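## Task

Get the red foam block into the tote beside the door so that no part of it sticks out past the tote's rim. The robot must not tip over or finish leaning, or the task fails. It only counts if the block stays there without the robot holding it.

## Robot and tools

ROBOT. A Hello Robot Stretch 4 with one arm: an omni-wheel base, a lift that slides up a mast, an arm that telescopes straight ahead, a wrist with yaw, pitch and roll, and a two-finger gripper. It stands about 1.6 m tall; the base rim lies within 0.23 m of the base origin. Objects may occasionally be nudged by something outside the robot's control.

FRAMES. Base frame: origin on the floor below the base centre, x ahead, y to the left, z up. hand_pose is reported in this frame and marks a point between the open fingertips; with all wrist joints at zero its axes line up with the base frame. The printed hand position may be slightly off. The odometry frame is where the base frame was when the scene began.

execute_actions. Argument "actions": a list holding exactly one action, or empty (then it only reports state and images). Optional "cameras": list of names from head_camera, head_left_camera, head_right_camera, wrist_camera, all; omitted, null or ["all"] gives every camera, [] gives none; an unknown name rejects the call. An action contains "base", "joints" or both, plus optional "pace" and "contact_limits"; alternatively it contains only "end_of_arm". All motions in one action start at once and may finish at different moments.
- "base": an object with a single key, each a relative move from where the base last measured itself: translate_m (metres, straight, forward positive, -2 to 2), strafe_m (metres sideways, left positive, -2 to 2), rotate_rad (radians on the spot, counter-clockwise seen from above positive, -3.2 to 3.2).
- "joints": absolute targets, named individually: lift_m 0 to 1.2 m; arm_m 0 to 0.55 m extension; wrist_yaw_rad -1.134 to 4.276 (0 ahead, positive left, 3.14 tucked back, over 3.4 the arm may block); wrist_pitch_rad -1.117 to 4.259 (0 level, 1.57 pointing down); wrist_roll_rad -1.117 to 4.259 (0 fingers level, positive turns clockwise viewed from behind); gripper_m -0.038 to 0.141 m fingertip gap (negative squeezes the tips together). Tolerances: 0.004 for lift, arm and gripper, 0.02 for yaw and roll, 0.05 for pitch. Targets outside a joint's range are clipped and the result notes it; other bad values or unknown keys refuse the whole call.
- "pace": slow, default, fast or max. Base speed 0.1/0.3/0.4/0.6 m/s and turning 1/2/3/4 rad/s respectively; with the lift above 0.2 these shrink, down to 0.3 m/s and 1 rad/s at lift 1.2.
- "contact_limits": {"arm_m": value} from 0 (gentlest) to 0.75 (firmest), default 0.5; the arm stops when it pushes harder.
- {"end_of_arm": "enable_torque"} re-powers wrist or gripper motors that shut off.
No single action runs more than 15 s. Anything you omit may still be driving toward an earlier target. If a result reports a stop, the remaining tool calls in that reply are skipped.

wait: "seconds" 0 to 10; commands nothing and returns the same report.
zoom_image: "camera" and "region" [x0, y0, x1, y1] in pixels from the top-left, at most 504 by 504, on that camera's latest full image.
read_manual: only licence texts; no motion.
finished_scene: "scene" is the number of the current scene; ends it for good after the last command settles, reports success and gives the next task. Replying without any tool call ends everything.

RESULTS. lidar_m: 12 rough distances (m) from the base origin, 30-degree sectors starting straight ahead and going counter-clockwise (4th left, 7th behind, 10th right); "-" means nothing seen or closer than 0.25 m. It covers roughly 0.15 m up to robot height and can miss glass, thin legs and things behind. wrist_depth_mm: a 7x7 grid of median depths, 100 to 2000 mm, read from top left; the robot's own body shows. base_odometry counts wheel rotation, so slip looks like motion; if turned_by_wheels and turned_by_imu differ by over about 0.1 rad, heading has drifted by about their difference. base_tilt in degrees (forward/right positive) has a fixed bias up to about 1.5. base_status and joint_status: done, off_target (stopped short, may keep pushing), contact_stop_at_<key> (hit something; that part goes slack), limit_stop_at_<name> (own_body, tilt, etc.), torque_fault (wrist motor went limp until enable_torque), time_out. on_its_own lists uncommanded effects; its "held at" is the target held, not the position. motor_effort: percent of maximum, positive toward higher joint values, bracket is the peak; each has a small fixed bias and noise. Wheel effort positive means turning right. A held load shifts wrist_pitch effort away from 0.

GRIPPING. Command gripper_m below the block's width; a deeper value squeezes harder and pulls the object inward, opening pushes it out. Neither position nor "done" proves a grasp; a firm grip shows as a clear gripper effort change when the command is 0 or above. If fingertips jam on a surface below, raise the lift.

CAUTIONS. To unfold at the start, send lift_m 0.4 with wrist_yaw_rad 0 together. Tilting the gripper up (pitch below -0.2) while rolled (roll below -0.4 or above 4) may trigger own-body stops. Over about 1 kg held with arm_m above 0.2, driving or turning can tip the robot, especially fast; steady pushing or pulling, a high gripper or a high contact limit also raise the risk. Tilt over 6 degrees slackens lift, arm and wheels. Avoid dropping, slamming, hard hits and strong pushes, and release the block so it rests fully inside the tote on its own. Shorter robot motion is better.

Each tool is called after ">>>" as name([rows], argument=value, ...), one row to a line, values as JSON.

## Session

>>> execute_actions(actions=[])

Scene clock: 0.00 s.
base_odometry: x=+0.000 y=+0.000 heading=+0.000 (m, m, rad; odometry frame)
turned_by_wheels: +0.000 (rad since the last result)
turned_by_imu: +0.000 (rad since the last result)
base_tilt: forward=+0.5 right=-0.5 (deg)
lidar_m: 0.79 0.86 1.61 0.94 1.07 0.84 0.85 0.93 1.42 1.78 1.09 0.85
base_status: not commanded
joint_positions: lift_m=+0.127 arm_m=-0.001 wrist_yaw_rad=+3.059 wrist_pitch_rad=+0.008 wrist_roll_rad=+0.014 gripper_m=+0.057
joint_status: not commanded
motor_effort: lift_m=+19 arm_m=+0 wrist_yaw_rad=-1 wrist_pitch_rad=-6 wrist_roll_rad=+1 gripper_m=-4 wheel_0=+0 wheel_1=-1 wheel_2=+1 (%)
hand_pose: x=-0.1109 y=+0.1109 z=+0.3034 quat_wxyz=(+0.041, -0.003, +0.007, +0.999) (m; base frame)
wrist_depth_mm: - 140 1008 991 976 991 960 / - 126 991 991 976 976 976 / 105 138 211 976 976 976 960 / 132 141 991 991 991 976 960 / 1025 1008 1008 991 976 991 960 / 1008 991 195 991 197 960 960 / 732 287 798 123 798 809 854
pictures: head_camera, head_left_camera, head_right_camera, wrist_camera
Images, in order (width x height): head_camera 420x560, head_left_camera 420x672, head_right_camera 420x672, wrist_camera 616x392.

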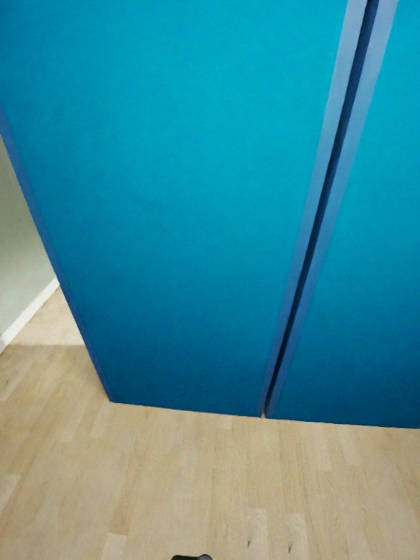

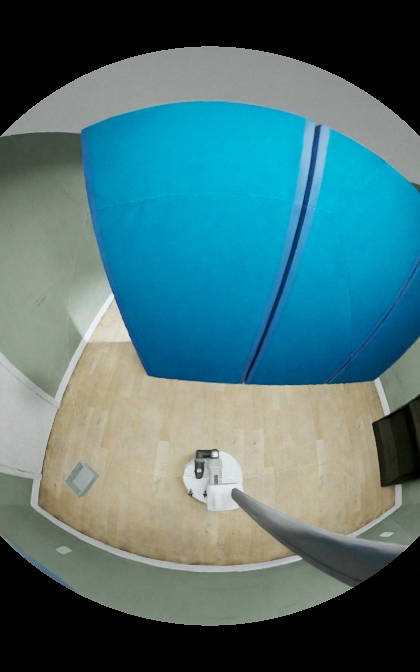

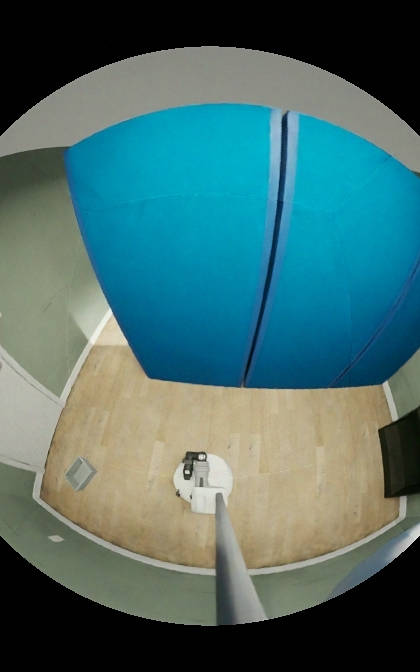

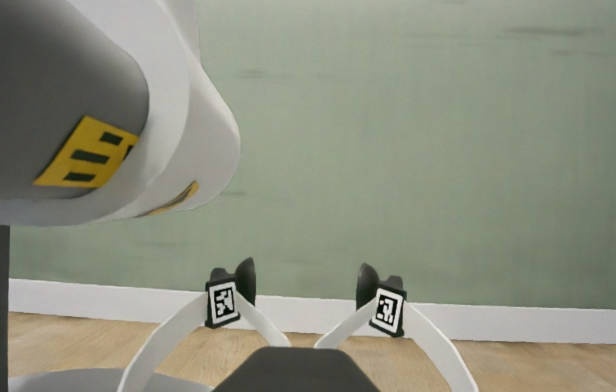

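>>> execute_actions([
  {"base": {"rotate_rad": -0.45}, "joints": {"lift_m": 0.4, "wrist_yaw_rad": -1.1}},
])

Scene clock: 3.17 s.
base_odometry: x=+0.000 y=+0.000 heading=-0.449 (m, m, rad; odometry frame)
turned_by_wheels: -0.449 (rad since the last result)
turned_by_imu: -0.445 (rad since the last result)
base_tilt: forward=+0.4 right=-0.5 (deg)
lidar_m: 0.81 0.80 0.90 1.53 0.94 1.07 0.84 0.87 0.98 1.49 1.77 1.04
base_status: done
joint_positions: lift_m=+0.400 arm_m=-0.001 wrist_yaw_rad=-1.100 wrist_pitch_rad=+0.008 wrist_roll_rad=+0.014 gripper_m=+0.057
joint_status: all done
motor_effort: lift_m=+22(24) arm_m=+0(0) wrist_yaw_rad=-2(7) wrist_pitch_rad=-6(7) wrist_roll_rad=+1(0) gripper_m=-3(3) wheel_0=+3(10) wheel_1=+2(12) wheel_2=+3(10) (%)
hand_pose: x=+0.2225 y=-0.2967 z=+0.5758 quat_wxyz=(+0.853, +0.008, +0.000, -0.523) (m; base frame)
wrist_depth_mm: 891 1205 1921 - 1921 1863 1756 / 891 1205 1921 - 1921 1921 1756 / 904 1229 - - 1863 1863 1708 / 917 1255 - - 1921 1863 1708 / 917 1281 1921 1921 1921 1863 1661 / 917 1182 196 1863 197 1808 1661 / 917 1160 1336 123 1397 1430 1397
pictures: head_camera, head_left_camera, head_right_camera, wrist_camera
Images, in order (width x height): head_camera 420x560, head_left_camera 420x672, head_right_camera 420x672, wrist_camera 616x392.

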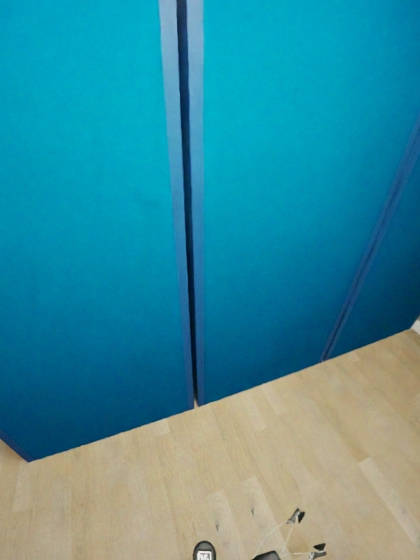

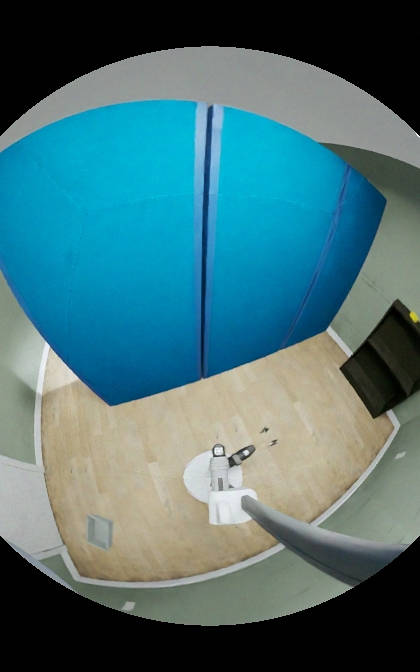

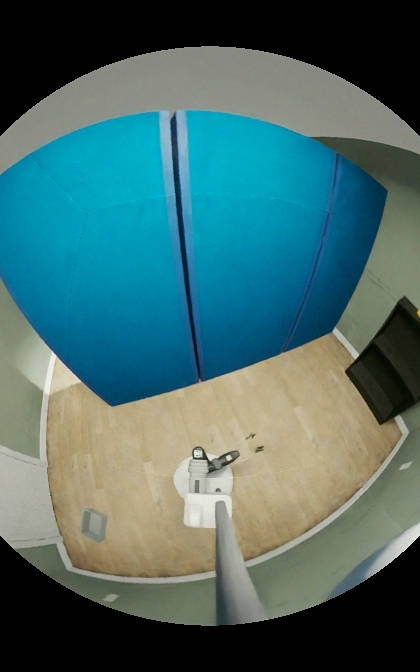

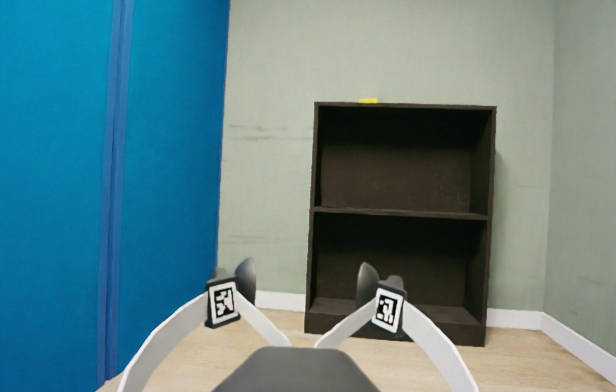

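>>> execute_actions([
  {"base": {"strafe_m": 1.17}, "pace": "max"},
], cameras=["head_left_camera"])

>>> execute_actions([
  {"base": {"rotate_rad": 0.365}, "joints": {"wrist_pitch_rad": 0.6, "wrist_yaw_rad": -0.3}},
], cameras=["head_camera", "head_left_camera"])

Scene clock: 6.90 s.
base_odometry: x=+0.508 y=+1.054 heading=-0.449 (m, m, rad; odometry frame)
turned_by_wheels: +0.000 (rad since the last result)
turned_by_imu: +0.001 (rad since the last result)
base_tilt: forward=+0.4 right=-0.6 (deg)
lidar_m: 0.70 1.32 0.63 0.51 0.47 0.50 0.72 0.51 1.41 2.22 1.01 0.58
base_status: done
joint_positions: lift_m=+0.400 arm_m=-0.001 wrist_yaw_rad=-1.100 wrist_pitch_rad=+0.008 wrist_roll_rad=+0.014 gripper_m=+0.057
joint_status: not commanded
motor_effort: lift_m=+20(22) arm_m=+0(0) wrist_yaw_rad=-1(4) wrist_pitch_rad=-6(6) wrist_roll_rad=+1(1) gripper_m=-4(4) wheel_0=+3(15) wheel_1=-2(13) wheel_2=+0(2) (%)
hand_pose: x=+0.2224 y=-0.2967 z=+0.5760 quat_wxyz=(+0.853, +0.008, +0.000, -0.523) (m; base frame)
wrist_depth_mm: 407 559 891 - - - - / 413 569 917 - - - - / 418 574 946 - - - - / 421 585 946 - - - - / 427 591 904 - - - - / 433 564 196 1863 196 - - / 430 530 917 123 1430 1430 1499
pictures: head_left_camera
Images, in order (width x height): head_left_camera 420x672.

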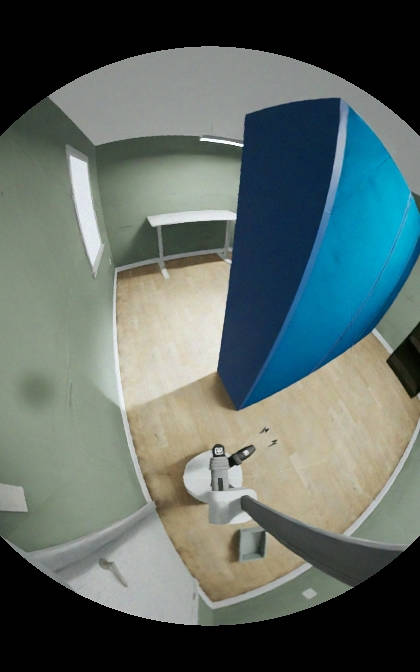

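Scene clock: 8.03 s.
base_odometry: x=+0.508 y=+1.054 heading=-0.085 (m, m, rad; odometry frame)
turned_by_wheels: +0.365 (rad since the last result)
turned_by_imu: +0.362 (rad since the last result)
base_tilt: forward=+0.4 right=-0.5 (deg)
lidar_m: 2.01 0.74 0.54 0.47 0.47 0.75 0.58 1.32 1.81 1.63 0.62 0.60
base_status: done
joint_positions: lift_m=+0.400 arm_m=-0.001 wrist_yaw_rad=-0.300 wrist_pitch_rad=+0.601 wrist_roll_rad=+0.014 gripper_m=+0.057
joint_status: all done
motor_effort: lift_m=+20(20) arm_m=+0(0) wrist_yaw_rad=+0(5) wrist_pitch_rad=-4(6) wrist_roll_rad=+1(0) gripper_m=-2(3) wheel_0=-2(6) wheel_1=-2(5) wheel_2=-2(9) (%)
hand_pose: x=+0.3708 y=-0.1539 z=+0.4149 quat_wxyz=(+0.944, +0.051, +0.292, -0.145) (m; base frame)
wrist_depth_mm: 1464 - - - 627 430 336 / 1430 1808 1808 1863 654 439 343 / 1229 1308 1308 1308 683 449 353 / 991 1008 1025 1042 707 462 362 / 820 831 842 854 723 473 394 / 699 707 196 723 196 488 462 / 615 591 621 123 634 504 564
pictures: head_camera, head_left_camera
Images, in order (width x height): head_camera 420x560, head_left_camera 420x672.

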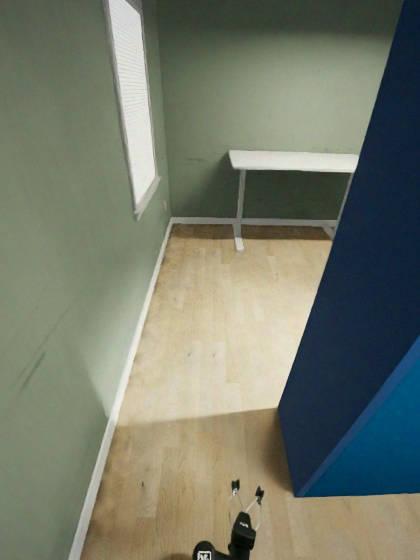

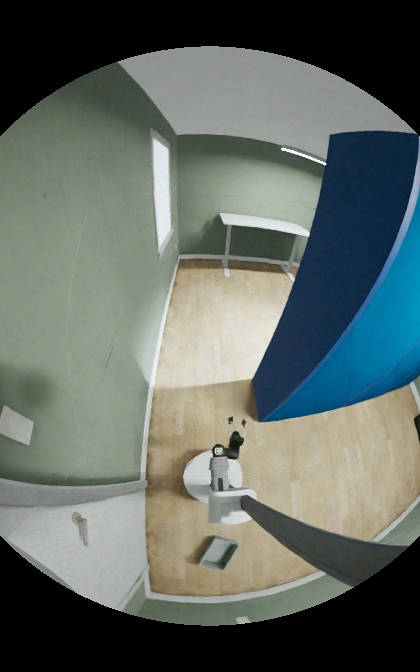

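>>> execute_actions([
  {"base": {"translate_m": 1.52}, "joints": {"wrist_yaw_rad": 0.0}, "pace": "max"},
], cameras=["head_right_camera"])

>>> execute_actions([
  {"base": {"rotate_rad": -1.57}, "joints": {"wrist_pitch_rad": 0.0}, "pace": "fast"},
])

Scene clock: 12.50 s.
base_odometry: x=+2.023 y=+0.926 heading=-0.084 (m, m, rad; odometry frame)
turned_by_wheels: +0.000 (rad since the last result)
turned_by_imu: +0.000 (rad since the last result)
base_tilt: forward=+0.4 right=-0.5 (deg)
lidar_m: 1.16 0.66 0.52 0.49 0.51 0.72 2.05 0.76 0.89 2.39 1.63 1.18
base_status: done
joint_positions: lift_m=+0.400 arm_m=-0.001 wrist_yaw_rad=+0.000 wrist_pitch_rad=+0.602 wrist_roll_rad=+0.014 gripper_m=+0.057
joint_status: all done
motor_effort: lift_m=+20(20) arm_m=+0(0) wrist_yaw_rad=-2(3) wrist_pitch_rad=-5(5) wrist_roll_rad=+0(1) gripper_m=-3(2) wheel_0=+0(11) wheel_1=+1(10) wheel_2=+1(17) (%)
hand_pose: x=+0.4072 y=-0.0874 z=+0.4148 quat_wxyz=(+0.955, +0.007, +0.296, -0.002) (m; base frame)
wrist_depth_mm: 798 1138 1537 1576 1464 1499 1499 / 809 1160 1661 1708 1618 1618 1618 / 820 1182 1308 1336 1308 1366 1430 / 831 1025 1025 1060 1060 1060 1078 / 798 831 842 854 854 878 866 / 691 707 196 715 197 732 732 / 609 597 627 123 627 627 640
pictures: head_right_camera
Images, in order (width x height): head_right_camera 420x672.

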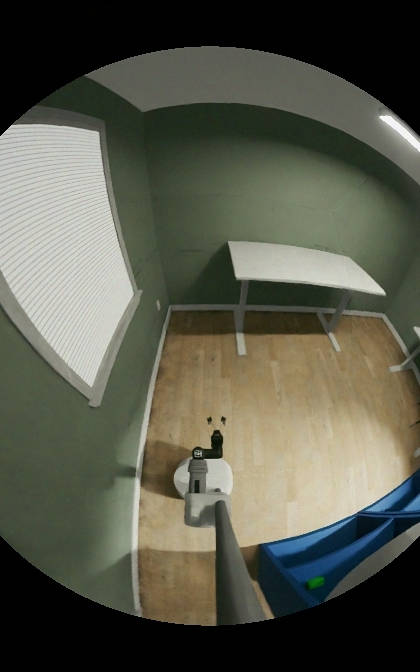

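Scene clock: 14.23 s.
base_odometry: x=+2.023 y=+0.926 heading=-1.654 (m, m, rad; odometry frame)
turned_by_wheels: -1.570 (rad since the last result)
turned_by_imu: -1.556 (rad since the last result)
base_tilt: forward=+0.5 right=-0.5 (deg)
lidar_m: 2.37 1.64 1.19 1.16 0.72 0.53 0.49 0.53 0.74 1.96 0.75 0.84
base_status: done
joint_positions: lift_m=+0.400 arm_m=-0.001 wrist_yaw_rad=+0.000 wrist_pitch_rad=+0.003 wrist_roll_rad=+0.014 gripper_m=+0.057
joint_status: all done
motor_effort: lift_m=+20(20) arm_m=+0(0) wrist_yaw_rad=-1(2) wrist_pitch_rad=-8(14) wrist_roll_rad=+2(1) gripper_m=-4(3) wheel_0=+1(5) wheel_1=+1(8) wheel_2=+2(12) (%)
hand_pose: x=+0.4579 y=-0.0874 z=+0.5773 quat_wxyz=(+1.000, +0.007, +0.002, +0.000) (m; base frame)
wrist_depth_mm: - - - - - 1537 1042 / - - - - - 1983 946 / - - - - - 1430 1042 / - - - - - 1983 1042 / - - - - - 1397 1042 / 1863 1808 196 - 196 1138 1042 / 1281 1229 1366 123 1430 1042 1060
pictures: head_camera, head_left_camera, head_right_camera, wrist_camera
Images, in order (width x height): head_camera 420x560, head_left_camera 420x672, head_right_camera 420x672, wrist_camera 616x392.

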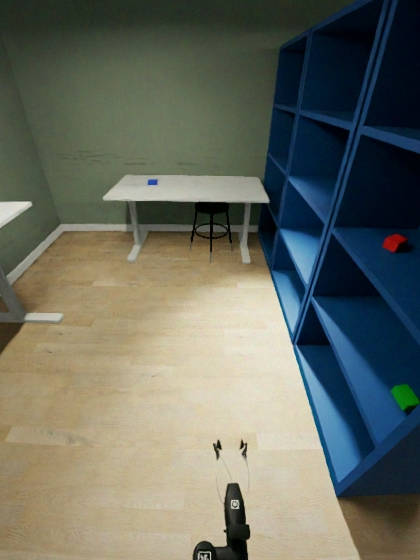

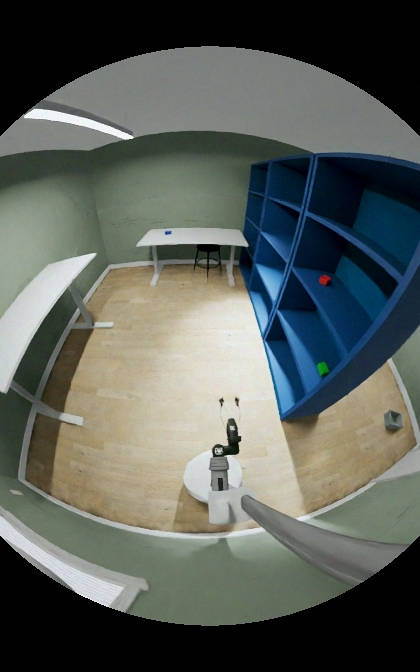

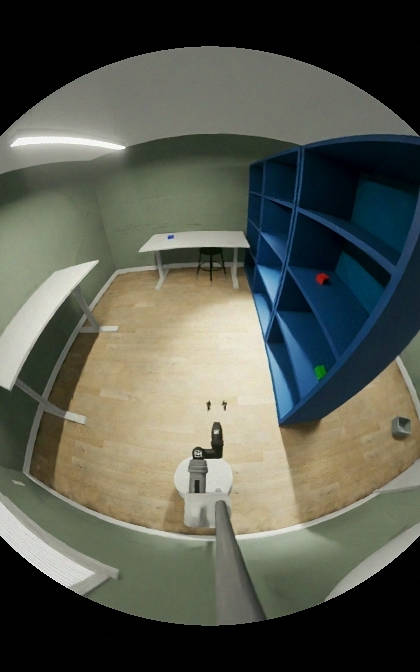

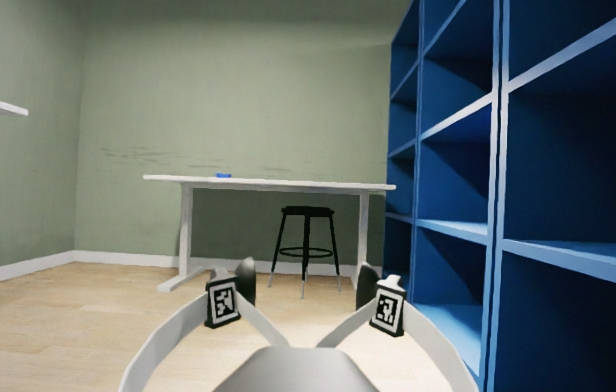

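>>> zoom_image(camera="head_camera", region=[320, 200, 420, 290])

Region (320, 200, 420, 290) of head_camera's 420x560 image, scaled by 5.040, with more detail than that image has; it fills the top 454 rows of this view, and the rest is white.

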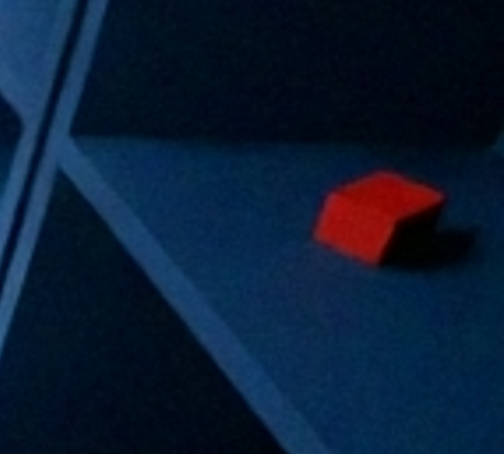

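>>> execute_actions([
  {"base": {"translate_m": 0.75}, "joints": {"lift_m": 0.8, "gripper_m": 0.13, "wrist_roll_rad": -0.02, "wrist_pitch_rad": 0.45}, "pace": "max"},
], cameras=[])

>>> execute_actions([
  {"base": {"rotate_rad": -1.06}, "joints": {"lift_m": 0.99}, "pace": "fast"},
], cameras=["wrist_camera", "head_camera"])

Scene clock: 22.87 s.
base_odometry: x=+1.961 y=+0.178 heading=-1.654 (m, m, rad; odometry frame)
turned_by_wheels: +0.000 (rad since the last result)
turned_by_imu: +0.001 (rad since the last result)
base_tilt: forward=+0.4 right=-0.4 (deg)
lidar_m: 1.65 1.73 1.19 1.12 1.20 1.30 1.26 1.30 0.64 0.58 0.63 0.86
base_status: done
joint_positions: lift_m=+0.800 arm_m=-0.001 wrist_yaw_rad=+0.000 wrist_pitch_rad=+0.452 wrist_roll_rad=-0.020 gripper_m=+0.130
joint_status: all done
motor_effort: lift_m=+21(24) arm_m=+0(0) wrist_yaw_rad=-1(1) wrist_pitch_rad=-6(6) wrist_roll_rad=-1(2) gripper_m=-1(3) wheel_0=+2(9) wheel_1=+0(6) wheel_2=+0(16) (%)
hand_pose: x=+0.4289 y=-0.0874 z=+0.8521 quat_wxyz=(+0.975, -0.010, +0.224, +0.002) (m; base frame)
wrist_depth_mm: - - - - 1983 1863 1078 / - - 1863 1983 1921 1255 1160 / - - - - - 1281 1229 / - - - - - 1308 1205 / 1576 1618 1708 1756 1756 1430 891 / 1308 1255 1281 1430 213 1255 1281 / 1118 1118 1182 122 1205 1160 1138
pictures: none
No camera images: the call's "cameras" was empty. Leave "cameras" out to get every camera's image.

Scene clock: 24.53 s.
base_odometry: x=+1.961 y=+0.178 heading=-2.713 (m, m, rad; odometry frame)
turned_by_wheels: -1.060 (rad since the last result)
turned_by_imu: -1.050 (rad since the last result)
base_tilt: forward=+0.4 right=-0.5 (deg)
lidar_m: 0.63 0.87 1.64 1.73 1.23 1.12 1.19 1.29 1.25 1.30 0.65 0.58
base_status: done
joint_positions: lift_m=+0.990 arm_m=-0.001 wrist_yaw_rad=+0.000 wrist_pitch_rad=+0.452 wrist_roll_rad=-0.020 gripper_m=+0.130
joint_status: all done
motor_effort: lift_m=+21(23) arm_m=+0(0) wrist_yaw_rad=+0(1) wrist_pitch_rad=-5(5) wrist_roll_rad=+0(0) gripper_m=-2(2) wheel_0=+2(9) wheel_1=+2(9) wheel_2=+2(9) (%)
hand_pose: x=+0.4289 y=-0.0874 z=+1.0420 quat_wxyz=(+0.975, -0.010, +0.224, +0.002) (m; base frame)
wrist_depth_mm: 1229 559 640 831 778 691 621 / 991 597 683 891 820 723 654 / 1281 654 634 627 707 723 668 / 1281 1255 715 496 480 496 512 / 1160 991 820 1078 946 387 377 / 1397 917 820 931 213 831 778 / 1308 1205 809 122 798 798 809
pictures: head_camera, wrist_camera
Images, in order (width x height): head_camera 420x560, wrist_camera 616x392.

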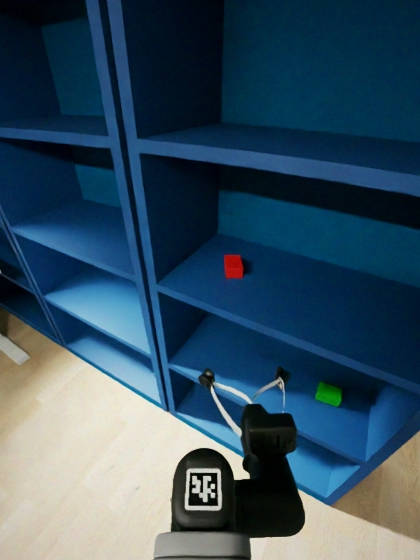

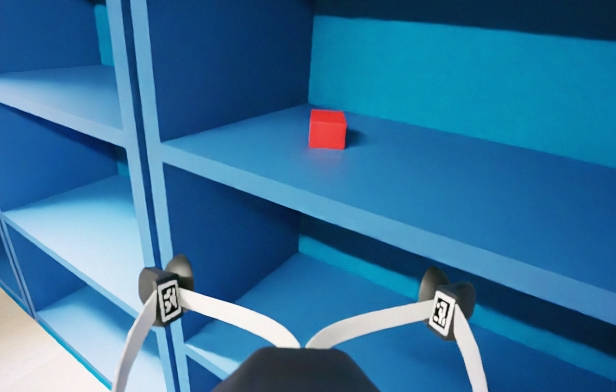

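>>> execute_actions([
  {"joints": {"arm_m": 0.35, "lift_m": 0.975}, "pace": "fast"},
], cameras=["wrist_camera", "head_camera"])

Scene clock: 26.47 s.
base_odometry: x=+1.961 y=+0.178 heading=-2.713 (m, m, rad; odometry frame)
turned_by_wheels: +0.000 (rad since the last result)
turned_by_imu: +0.000 (rad since the last result)
base_tilt: forward=+0.4 right=-0.5 (deg)
lidar_m: 0.61 0.84 1.64 1.74 1.21 1.13 1.17 1.29 1.25 1.32 0.64 0.58
base_status: not commanded
joint_positions: lift_m=+0.975 arm_m=+0.348 wrist_yaw_rad=+0.000 wrist_pitch_rad=+0.452 wrist_roll_rad=-0.020 gripper_m=+0.130
joint_status: all done
motor_effort: lift_m=+17(19) arm_m=+9(10) wrist_yaw_rad=-1(0) wrist_pitch_rad=-5(5) wrist_roll_rad=+0(0) gripper_m=+0(2) wheel_0=+2(2) wheel_1=+2(2) wheel_2=+2(2) (%)
hand_pose: x=+0.7788 y=-0.0874 z=+1.0274 quat_wxyz=(+0.975, -0.010, +0.224, +0.002) (m; base frame)
wrist_depth_mm: 282 343 427 535 488 436 397 / 291 353 452 569 517 455 410 / 304 370 480 580 539 473 427 / 317 370 404 340 436 452 436 / 296 303 312 303 325 338 345 / 250 231 236 259 213 252 273 / 342 208 215 122 221 223 233
pictures: head_camera, wrist_camera
Images, in order (width x height): head_camera 420x560, wrist_camera 616x392.

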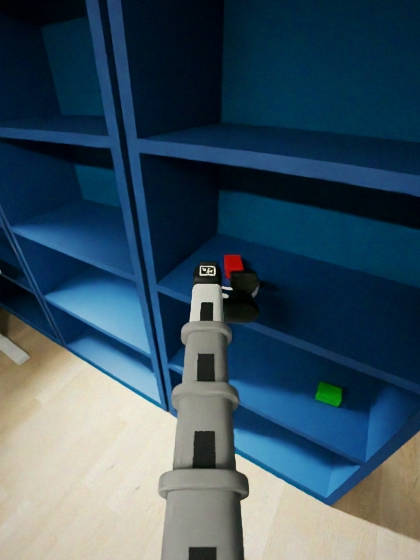

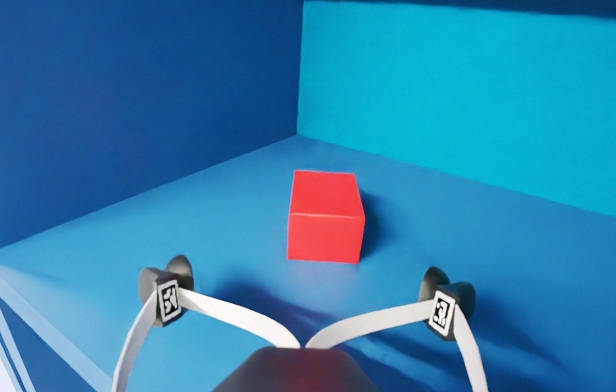

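>>> execute_actions([
  {"joints": {"arm_m": 0.462, "lift_m": 0.96, "wrist_yaw_rad": -0.035}, "contact_limits": {"arm_m": 0.25}},
], cameras=["wrist_camera"])

Scene clock: 27.93 s.
base_odometry: x=+1.961 y=+0.178 heading=-2.713 (m, m, rad; odometry frame)
turned_by_wheels: +0.000 (rad since the last result)
turned_by_imu: +0.000 (rad since the last result)
base_tilt: forward=+0.5 right=-0.5 (deg)
lidar_m: 0.61 0.90 1.65 1.69 1.21 1.13 1.20 1.29 1.24 1.32 0.64 0.57
base_status: not commanded
joint_positions: lift_m=+0.960 arm_m=+0.460 wrist_yaw_rad=-0.035 wrist_pitch_rad=+0.451 wrist_roll_rad=-0.020 gripper_m=+0.130
joint_status: all done
motor_effort: lift_m=+16(17) arm_m=+10(11) wrist_yaw_rad=-1(5) wrist_pitch_rad=-3(5) wrist_roll_rad=-1(0) gripper_m=-1(0) wheel_0=+2(2) wheel_1=+2(2) wheel_2=+2(2) (%)
contact_limits: arm_m 0.25
hand_pose: x=+0.8876 y=-0.0964 z=+1.0127 quat_wxyz=(+0.974, -0.006, +0.224, -0.015) (m; base frame)
wrist_depth_mm: 243 297 375 439 392 353 324 / 253 307 397 466 413 368 336 / 263 324 421 484 436 387 353 / 273 329 375 387 404 392 366 / 265 281 290 217 304 312 319 / 221 213 215 190 211 231 252 / 190 191 198 127 203 206 211
pictures: wrist_camera
Images, in order (width x height): wrist_camera 616x392.

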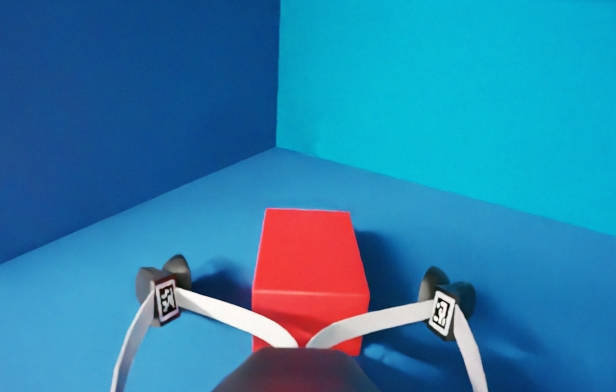

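>>> execute_actions([
  {"joints": {"gripper_m": 0.012, "lift_m": 0.965}},
], cameras=["wrist_camera"])

Scene clock: 30.10 s.
base_odometry: x=+1.961 y=+0.178 heading=-2.713 (m, m, rad; odometry frame)
turned_by_wheels: +0.000 (rad since the last result)
turned_by_imu: +0.001 (rad since the last result)
base_tilt: forward=+0.4 right=-0.5 (deg)
lidar_m: 0.61 0.88 1.61 1.72 1.22 1.13 1.18 1.29 1.25 1.31 0.62 0.58
base_status: not commanded
joint_positions: lift_m=+0.965 arm_m=+0.460 wrist_yaw_rad=-0.035 wrist_pitch_rad=+0.452 wrist_roll_rad=-0.020 gripper_m=+0.012
joint_status: all done
motor_effort: lift_m=+22(24) arm_m=+9(10) wrist_yaw_rad=+0(1) wrist_pitch_rad=-5(5) wrist_roll_rad=+0(1) gripper_m=-18(18) wheel_0=+1(2) wheel_1=+2(2) wheel_2=+2(2) (%)
hand_pose: x=+0.8876 y=-0.0964 z=+1.0170 quat_wxyz=(+0.974, -0.006, +0.224, -0.015) (m; base frame)
wrist_depth_mm: 243 297 375 439 392 351 324 / 252 307 397 466 410 368 338 / 262 324 424 488 433 384 353 / 273 332 384 394 410 397 366 / 267 286 293 212 309 319 325 / 227 230 180 179 183 253 257 / 193 190 199 147 202 199 220
pictures: wrist_camera
Images, in order (width x height): wrist_camera 616x392.

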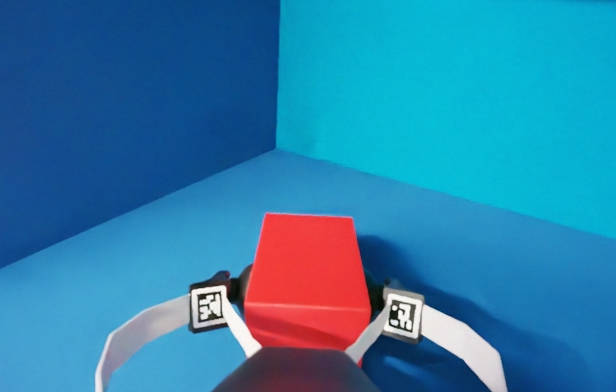

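>>> execute_actions([
  {"joints": {"lift_m": 1.0}},
], cameras=["wrist_camera"])

>>> execute_actions([
  {"joints": {"arm_m": 0.0, "wrist_yaw_rad": 0.0}},
], cameras=["wrist_camera", "head_camera"])

Scene clock: 31.13 s.
base_odometry: x=+1.961 y=+0.178 heading=-2.713 (m, m, rad; odometry frame)
turned_by_wheels: +0.000 (rad since the last result)
turned_by_imu: +0.000 (rad since the last result)
base_tilt: forward=+0.5 right=-0.5 (deg)
lidar_m: 0.63 0.87 1.65 1.73 1.19 1.13 1.18 1.28 1.26 1.30 0.62 0.56
base_status: not commanded
joint_positions: lift_m=+1.000 arm_m=+0.460 wrist_yaw_rad=-0.035 wrist_pitch_rad=+0.452 wrist_roll_rad=-0.020 gripper_m=+0.012
joint_status: all done
motor_effort: lift_m=+22(23) arm_m=+9(9) wrist_yaw_rad=-1(1) wrist_pitch_rad=-6(5) wrist_roll_rad=+1(1) gripper_m=-19(18) wheel_0=+2(2) wheel_1=+2(2) wheel_2=+2(2) (%)
hand_pose: x=+0.8875 y=-0.0964 z=+1.0519 quat_wxyz=(+0.974, -0.006, +0.224, -0.015) (m; base frame)
wrist_depth_mm: 242 297 375 439 392 353 322 / 252 307 399 466 415 366 338 / 263 320 418 496 436 387 353 / 273 338 430 480 445 404 366 / 286 330 353 213 375 382 373 / 271 277 180 179 183 306 309 / 233 229 240 147 242 239 259
pictures: wrist_camera
Images, in order (width x height): wrist_camera 616x392.

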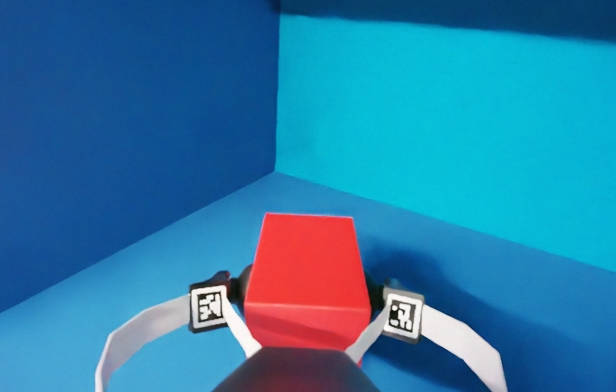

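Scene clock: 33.57 s.
base_odometry: x=+1.961 y=+0.178 heading=-2.713 (m, m, rad; odometry frame)
turned_by_wheels: +0.000 (rad since the last result)
turned_by_imu: +0.001 (rad since the last result)
base_tilt: forward=+0.4 right=-0.4 (deg)
lidar_m: 0.63 0.88 1.65 1.74 1.19 1.11 1.19 1.27 1.25 1.31 0.62 0.58
base_status: not commanded
joint_positions: lift_m=+1.000 arm_m=+0.002 wrist_yaw_rad=+0.000 wrist_pitch_rad=+0.453 wrist_roll_rad=-0.020 gripper_m=+0.012
joint_status: all done
motor_effort: lift_m=+22(22) arm_m=-9(9) wrist_yaw_rad=-1(1) wrist_pitch_rad=-7(7) wrist_roll_rad=+1(0) gripper_m=-19(18) wheel_0=+2(2) wheel_1=+2(2) wheel_2=+2(2) (%)
hand_pose: x=+0.4319 y=-0.0874 z=+1.0518 quat_wxyz=(+0.974, -0.010, +0.224, +0.002) (m; base frame)
wrist_depth_mm: 1205 559 640 842 778 691 627 / 1042 597 676 891 820 723 647 / 1255 661 647 691 741 723 676 / 1308 1281 699 496 500 521 530 / 1160 1008 778 213 427 394 397 / 1430 931 180 179 183 866 355 / 1336 1060 820 147 788 759 809
pictures: head_camera, wrist_camera
Images, in order (width x height): head_camera 420x560, wrist_camera 616x392.

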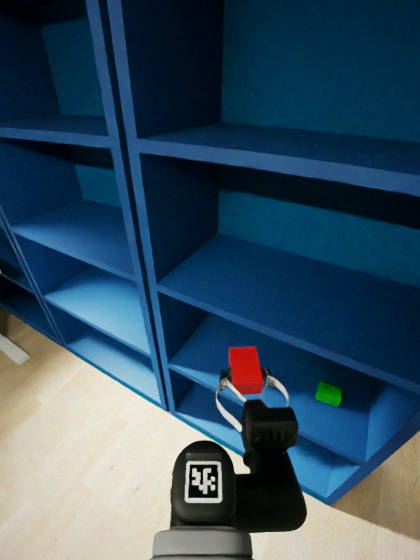

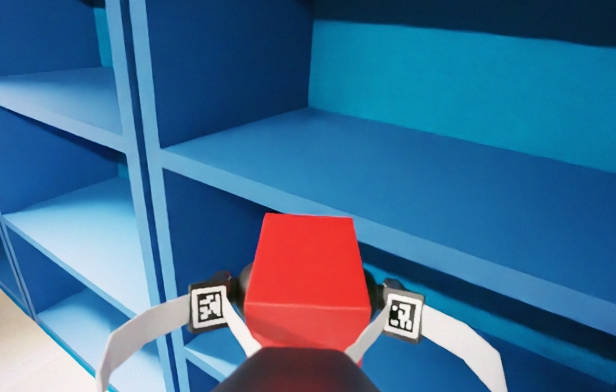

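>>> execute_actions([
  {"base": {"rotate_rad": -0.53}, "joints": {"lift_m": 0.6, "wrist_pitch_rad": 0.8}},
], cameras=["head_camera"])

>>> execute_actions([
  {"base": {"strafe_m": -0.78}, "joints": {"lift_m": 0.4}, "pace": "fast"},
], cameras=["wrist_camera", "head_camera"])

Scene clock: 36.30 s.
base_odometry: x=+1.961 y=+0.178 heading=+3.040 (m, m, rad; odometry frame)
turned_by_wheels: -0.529 (rad since the last result)
turned_by_imu: -0.524 (rad since the last result)
base_tilt: forward=+0.4 right=-0.5 (deg)
lidar_m: 0.59 0.64 0.86 1.63 1.75 1.20 1.14 1.22 1.30 1.24 1.29 0.63
base_status: done
joint_positions: lift_m=+0.600 arm_m=+0.002 wrist_yaw_rad=+0.000 wrist_pitch_rad=+0.802 wrist_roll_rad=-0.020 gripper_m=+0.012
joint_status: all done
motor_effort: lift_m=+17(23) arm_m=-9(9) wrist_yaw_rad=-2(2) wrist_pitch_rad=-4(6) wrist_roll_rad=-1(1) gripper_m=-19(18) wheel_0=+3(7) wheel_1=+2(9) wheel_2=+3(6) (%)
hand_pose: x=+0.3732 y=-0.0874 z=+0.5712 quat_wxyz=(+0.921, -0.009, +0.390, +0.004) (m; base frame)
wrist_depth_mm: 549 569 585 539 615 430 1576 / 445 452 462 473 480 424 1537 / 878 1042 1042 1042 585 459 1336 / 878 931 946 960 831 1042 1118 / 809 831 831 213 699 960 976 / 778 768 180 179 183 854 854 / 723 715 741 147 732 732 778
pictures: head_camera
Images, in order (width x height): head_camera 420x560.

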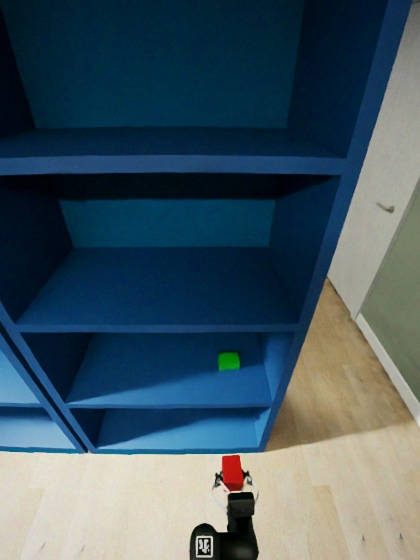

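Scene clock: 39.40 s.
base_odometry: x=+2.039 y=+0.954 heading=+3.041 (m, m, rad; odometry frame)
turned_by_wheels: +0.000 (rad since the last result)
turned_by_imu: +0.001 (rad since the last result)
base_tilt: forward=+0.5 right=-0.5 (deg)
lidar_m: 1.62 0.79 0.87 2.36 1.66 1.17 1.15 0.67 0.51 0.46 0.47 0.67
base_status: done
joint_positions: lift_m=+0.400 arm_m=+0.002 wrist_yaw_rad=+0.000 wrist_pitch_rad=+0.802 wrist_roll_rad=-0.020 gripper_m=+0.012
joint_status: all done
motor_effort: lift_m=+17(16) arm_m=-9(9) wrist_yaw_rad=-3(2) wrist_pitch_rad=-5(5) wrist_roll_rad=-1(0) gripper_m=-19(19) wheel_0=-1(16) wheel_1=+3(10) wheel_2=+0(5) (%)
hand_pose: x=+0.3731 y=-0.0874 z=+0.3711 quat_wxyz=(+0.921, -0.009, +0.390, +0.004) (m; base frame)
wrist_depth_mm: 723 1366 1397 1397 1430 917 621 / 732 1060 1098 1118 1160 891 615 / 759 904 917 931 946 866 609 / 741 768 778 798 809 788 591 / 668 676 683 213 707 707 585 / 591 597 180 179 183 634 559 / 539 530 544 146 549 544 549
pictures: head_camera, wrist_camera
Images, in order (width x height): head_camera 420x560, wrist_camera 616x392.

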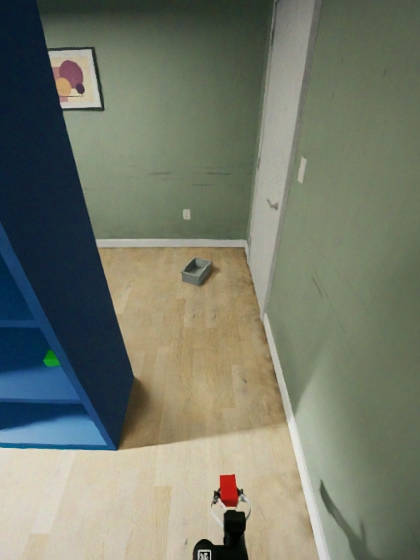

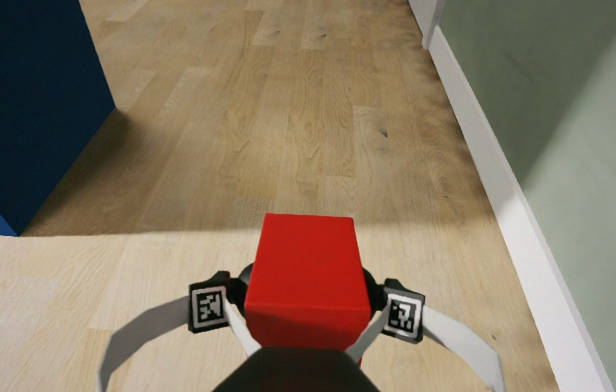

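>>> execute_actions([
  {"base": {"translate_m": 1.6}, "joints": {"arm_m": 0.25, "wrist_pitch_rad": 1.3, "wrist_yaw_rad": 1.05, "lift_m": 0.45}, "pace": "max"},
], cameras=["wrist_camera", "head_camera"])

Scene clock: 44.17 s.
base_odometry: x=+0.447 y=+1.116 heading=+3.041 (m, m, rad; odometry frame)
turned_by_wheels: +0.000 (rad since the last result)
turned_by_imu: +0.000 (rad since the last result)
base_tilt: forward=+0.4 right=-0.5 (deg)
lidar_m: 0.48 0.48 1.68 2.11 0.71 0.69 1.95 0.65 0.47 0.40 0.38 0.60
base_status: done
joint_positions: lift_m=+0.450 arm_m=+0.248 wrist_yaw_rad=+1.050 wrist_pitch_rad=+1.301 wrist_roll_rad=-0.020 gripper_m=+0.012
joint_status: all done
motor_effort: lift_m=+21(22) arm_m=+9(9) wrist_yaw_rad=-1(8) wrist_pitch_rad=-1(3) wrist_roll_rad=+1(0) gripper_m=-19(18) wheel_0=+0(11) wheel_1=-1(9) wheel_2=+3(16) (%)
hand_pose: x=+0.5335 y=+0.0233 z=+0.3501 quat_wxyz=(+0.686, -0.310, +0.520, +0.404) (m; base frame)
wrist_depth_mm: 683 691 691 691 691 691 683 / 654 654 654 661 661 661 668 / 627 627 621 559 564 627 627 / 591 597 591 603 591 597 603 / 569 574 569 213 569 569 580 / 549 549 180 179 183 559 554 / 496 525 535 147 530 525 535
pictures: head_camera, wrist_camera
Images, in order (width x height): head_camera 420x560, wrist_camera 616x392.

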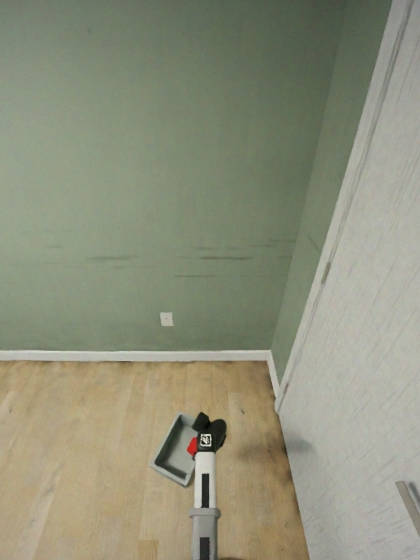

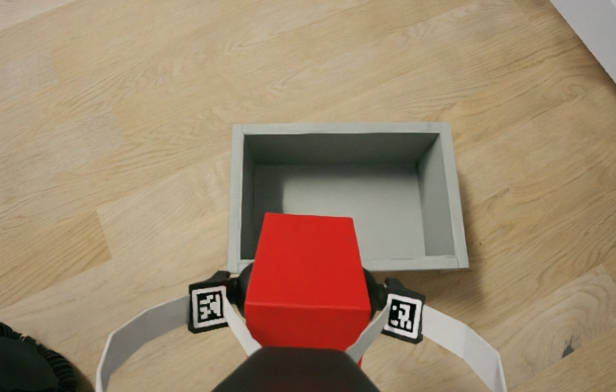

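>>> execute_actions([
  {"base": {"strafe_m": 0.244}, "joints": {"arm_m": 0.433, "wrist_pitch_rad": 2.0, "wrist_yaw_rad": 1.1, "lift_m": 0.33}},
], cameras=["wrist_camera", "head_camera"])

Scene clock: 46.60 s.
base_odometry: x=+0.423 y=+0.873 heading=+3.041 (m, m, rad; odometry frame)
turned_by_wheels: +0.000 (rad since the last result)
turned_by_imu: +0.000 (rad since the last result)
base_tilt: forward=+0.4 right=-0.5 (deg)
lidar_m: 0.49 1.23 1.66 2.14 0.74 0.55 0.90 1.04 0.72 0.61 0.62 0.54
base_status: done
joint_positions: lift_m=+0.330 arm_m=+0.431 wrist_yaw_rad=+1.100 wrist_pitch_rad=+1.998 wrist_roll_rad=-0.020 gripper_m=+0.012
joint_status: all done
motor_effort: lift_m=+17(21) arm_m=+9(12) wrist_yaw_rad=-1(1) wrist_pitch_rad=+5(6) wrist_roll_rad=+0(0) gripper_m=-19(19) wheel_0=-1(10) wheel_1=+0(5) wheel_2=+0(3) (%)
hand_pose: x=+0.6259 y=-0.1463 z=+0.2459 quat_wxyz=(+0.457, -0.444, +0.714, +0.290) (m; base frame)
wrist_depth_mm: 397 397 389 384 382 379 375 / 424 345 407 407 397 368 397 / 452 433 430 430 427 366 418 / 484 469 452 455 452 442 449 / 517 512 392 213 379 477 480 / 564 539 181 179 182 521 521 / 609 591 585 147 574 549 559
pictures: head_camera, wrist_camera
Images, in order (width x height): head_camera 420x560, wrist_camera 616x392.

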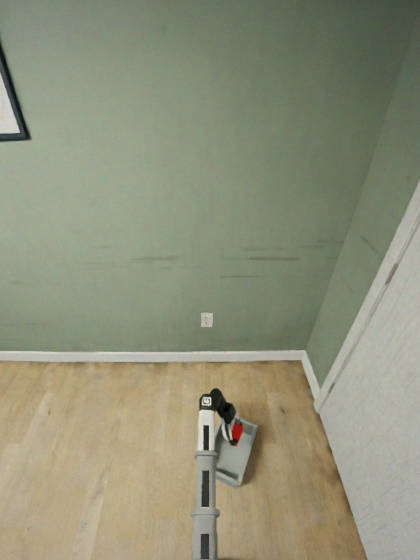

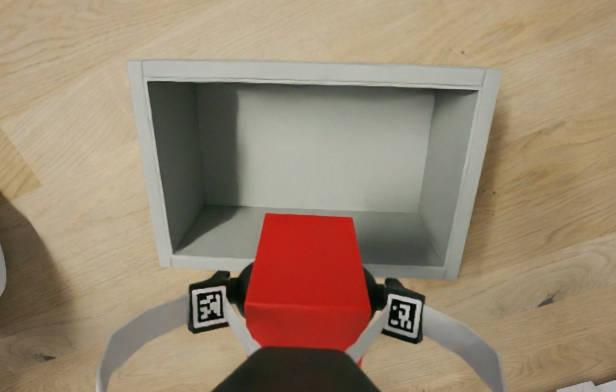

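>>> execute_actions([
  {"joints": {"lift_m": 0.165}},
], cameras=["wrist_camera"])

Scene clock: 48.63 s.
base_odometry: x=+0.423 y=+0.873 heading=+3.041 (m, m, rad; odometry frame)
turned_by_wheels: +0.000 (rad since the last result)
turned_by_imu: +0.001 (rad since the last result)
base_tilt: forward=+0.5 right=-0.5 (deg)
lidar_m: 0.48 1.25 1.69 2.17 0.72 0.55 0.88 1.01 0.71 0.63 0.66 0.52
base_status: not commanded
joint_positions: lift_m=+0.165 arm_m=+0.431 wrist_yaw_rad=+1.100 wrist_pitch_rad=+1.998 wrist_roll_rad=-0.020 gripper_m=+0.012
joint_status: all done
motor_effort: lift_m=+17(17) arm_m=+9(9) wrist_yaw_rad=-2(0) wrist_pitch_rad=+6(5) wrist_roll_rad=+1(1) gripper_m=-18(17) wheel_0=-1(1) wheel_1=+0(0) wheel_2=+0(0) (%)
hand_pose: x=+0.6259 y=-0.1463 z=+0.0809 quat_wxyz=(+0.457, -0.444, +0.714, +0.290) (m; base frame)
wrist_depth_mm: 244 241 239 236 234 233 232 / 252 249 247 245 242 242 240 / 176 245 266 264 142 140 163 / 194 279 285 277 278 267 196 / 196 285 303 213 296 270 194 / 201 251 181 178 182 247 191 / 212 238 248 147 242 213 189
pictures: wrist_camera
Images, in order (width x height): wrist_camera 616x392.

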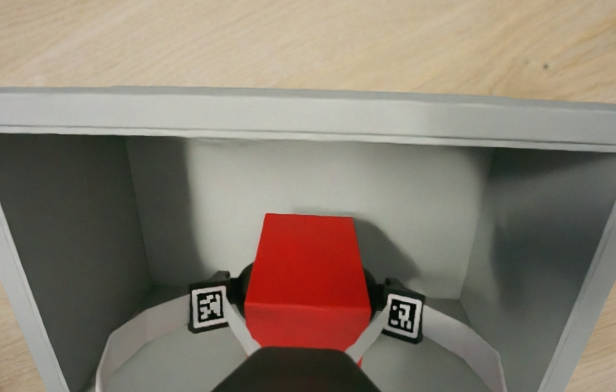

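>>> execute_actions([
  {"joints": {"lift_m": 0.147, "gripper_m": 0.095}},
], cameras=["wrist_camera"])

>>> execute_actions([
  {"joints": {"lift_m": 0.33}},
], cameras=["wrist_camera"])

Scene clock: 50.33 s.
base_odometry: x=+0.423 y=+0.873 heading=+3.041 (m, m, rad; odometry frame)
turned_by_wheels: +0.000 (rad since the last result)
turned_by_imu: +0.000 (rad since the last result)
base_tilt: forward=+0.5 right=-0.5 (deg)
lidar_m: 0.48 1.25 1.66 2.15 0.73 0.55 0.91 1.02 0.72 0.64 0.62 0.46
base_status: not commanded
joint_positions: lift_m=+0.147 arm_m=+0.431 wrist_yaw_rad=+1.100 wrist_pitch_rad=+1.998 wrist_roll_rad=-0.020 gripper_m=+0.095
joint_status: all done
motor_effort: lift_m=+17(14) arm_m=+9(9) wrist_yaw_rad=+0(1) wrist_pitch_rad=+5(5) wrist_roll_rad=+0(1) gripper_m=-2(20) wheel_0=-1(1) wheel_1=+0(0) wheel_2=+0(0) (%)
hand_pose: x=+0.6259 y=-0.1463 z=+0.0629 quat_wxyz=(+0.457, -0.444, +0.714, +0.290) (m; base frame)
wrist_depth_mm: 227 225 223 220 218 216 213 / 234 232 230 229 229 225 226 / 129 128 126 125 123 122 121 / 194 264 265 262 258 252 196 / 196 279 279 224 276 267 193 / 196 268 193 190 189 264 191 / 196 238 248 123 251 228 188
pictures: wrist_camera
Images, in order (width x height): wrist_camera 616x392.

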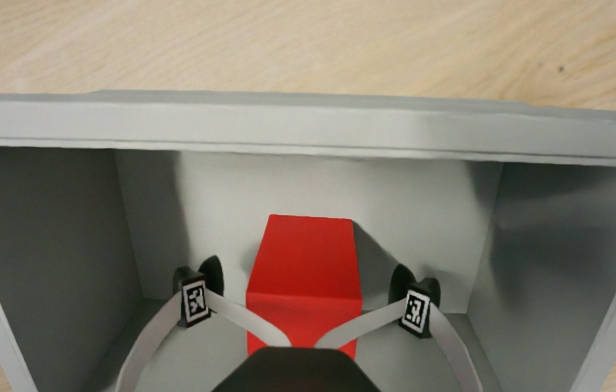

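Scene clock: 52.17 s.
base_odometry: x=+0.423 y=+0.873 heading=+3.041 (m, m, rad; odometry frame)
turned_by_wheels: +0.000 (rad since the last result)
turned_by_imu: +0.000 (rad since the last result)
base_tilt: forward=+0.5 right=-0.6 (deg)
lidar_m: 0.52 1.24 1.65 2.15 0.71 0.54 0.91 1.00 0.71 0.61 0.66 0.47
base_status: not commanded
joint_positions: lift_m=+0.330 arm_m=+0.431 wrist_yaw_rad=+1.100 wrist_pitch_rad=+1.998 wrist_roll_rad=-0.020 gripper_m=+0.095
joint_status: all done
motor_effort: lift_m=+22(26) arm_m=+9(9) wrist_yaw_rad=-3(0) wrist_pitch_rad=+5(6) wrist_roll_rad=-1(1) gripper_m=-3(1) wheel_0=-1(1) wheel_1=+0(0) wheel_2=+0(0) (%)
hand_pose: x=+0.6259 y=-0.1463 z=+0.2455 quat_wxyz=(+0.457, -0.444, +0.714, +0.290) (m; base frame)
wrist_depth_mm: 397 394 387 384 379 377 375 / 421 345 407 407 397 366 397 / 452 436 430 424 427 364 421 / 484 469 452 368 452 439 449 / 521 512 377 379 382 480 484 / 559 544 214 535 194 521 521 / 609 597 585 123 574 554 559
pictures: wrist_camera
Images, in order (width x height): wrist_camera 616x392.

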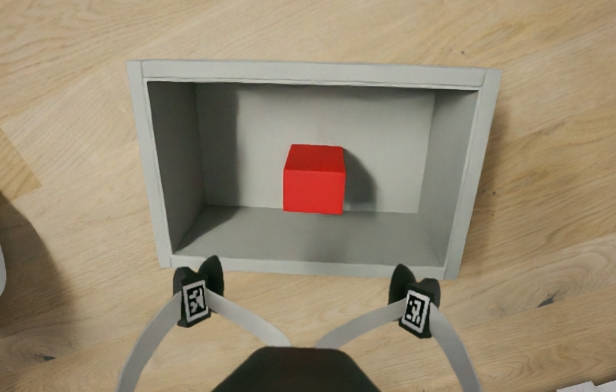

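>>> finished_scene(scene=2)

The scene is finished: the task was done.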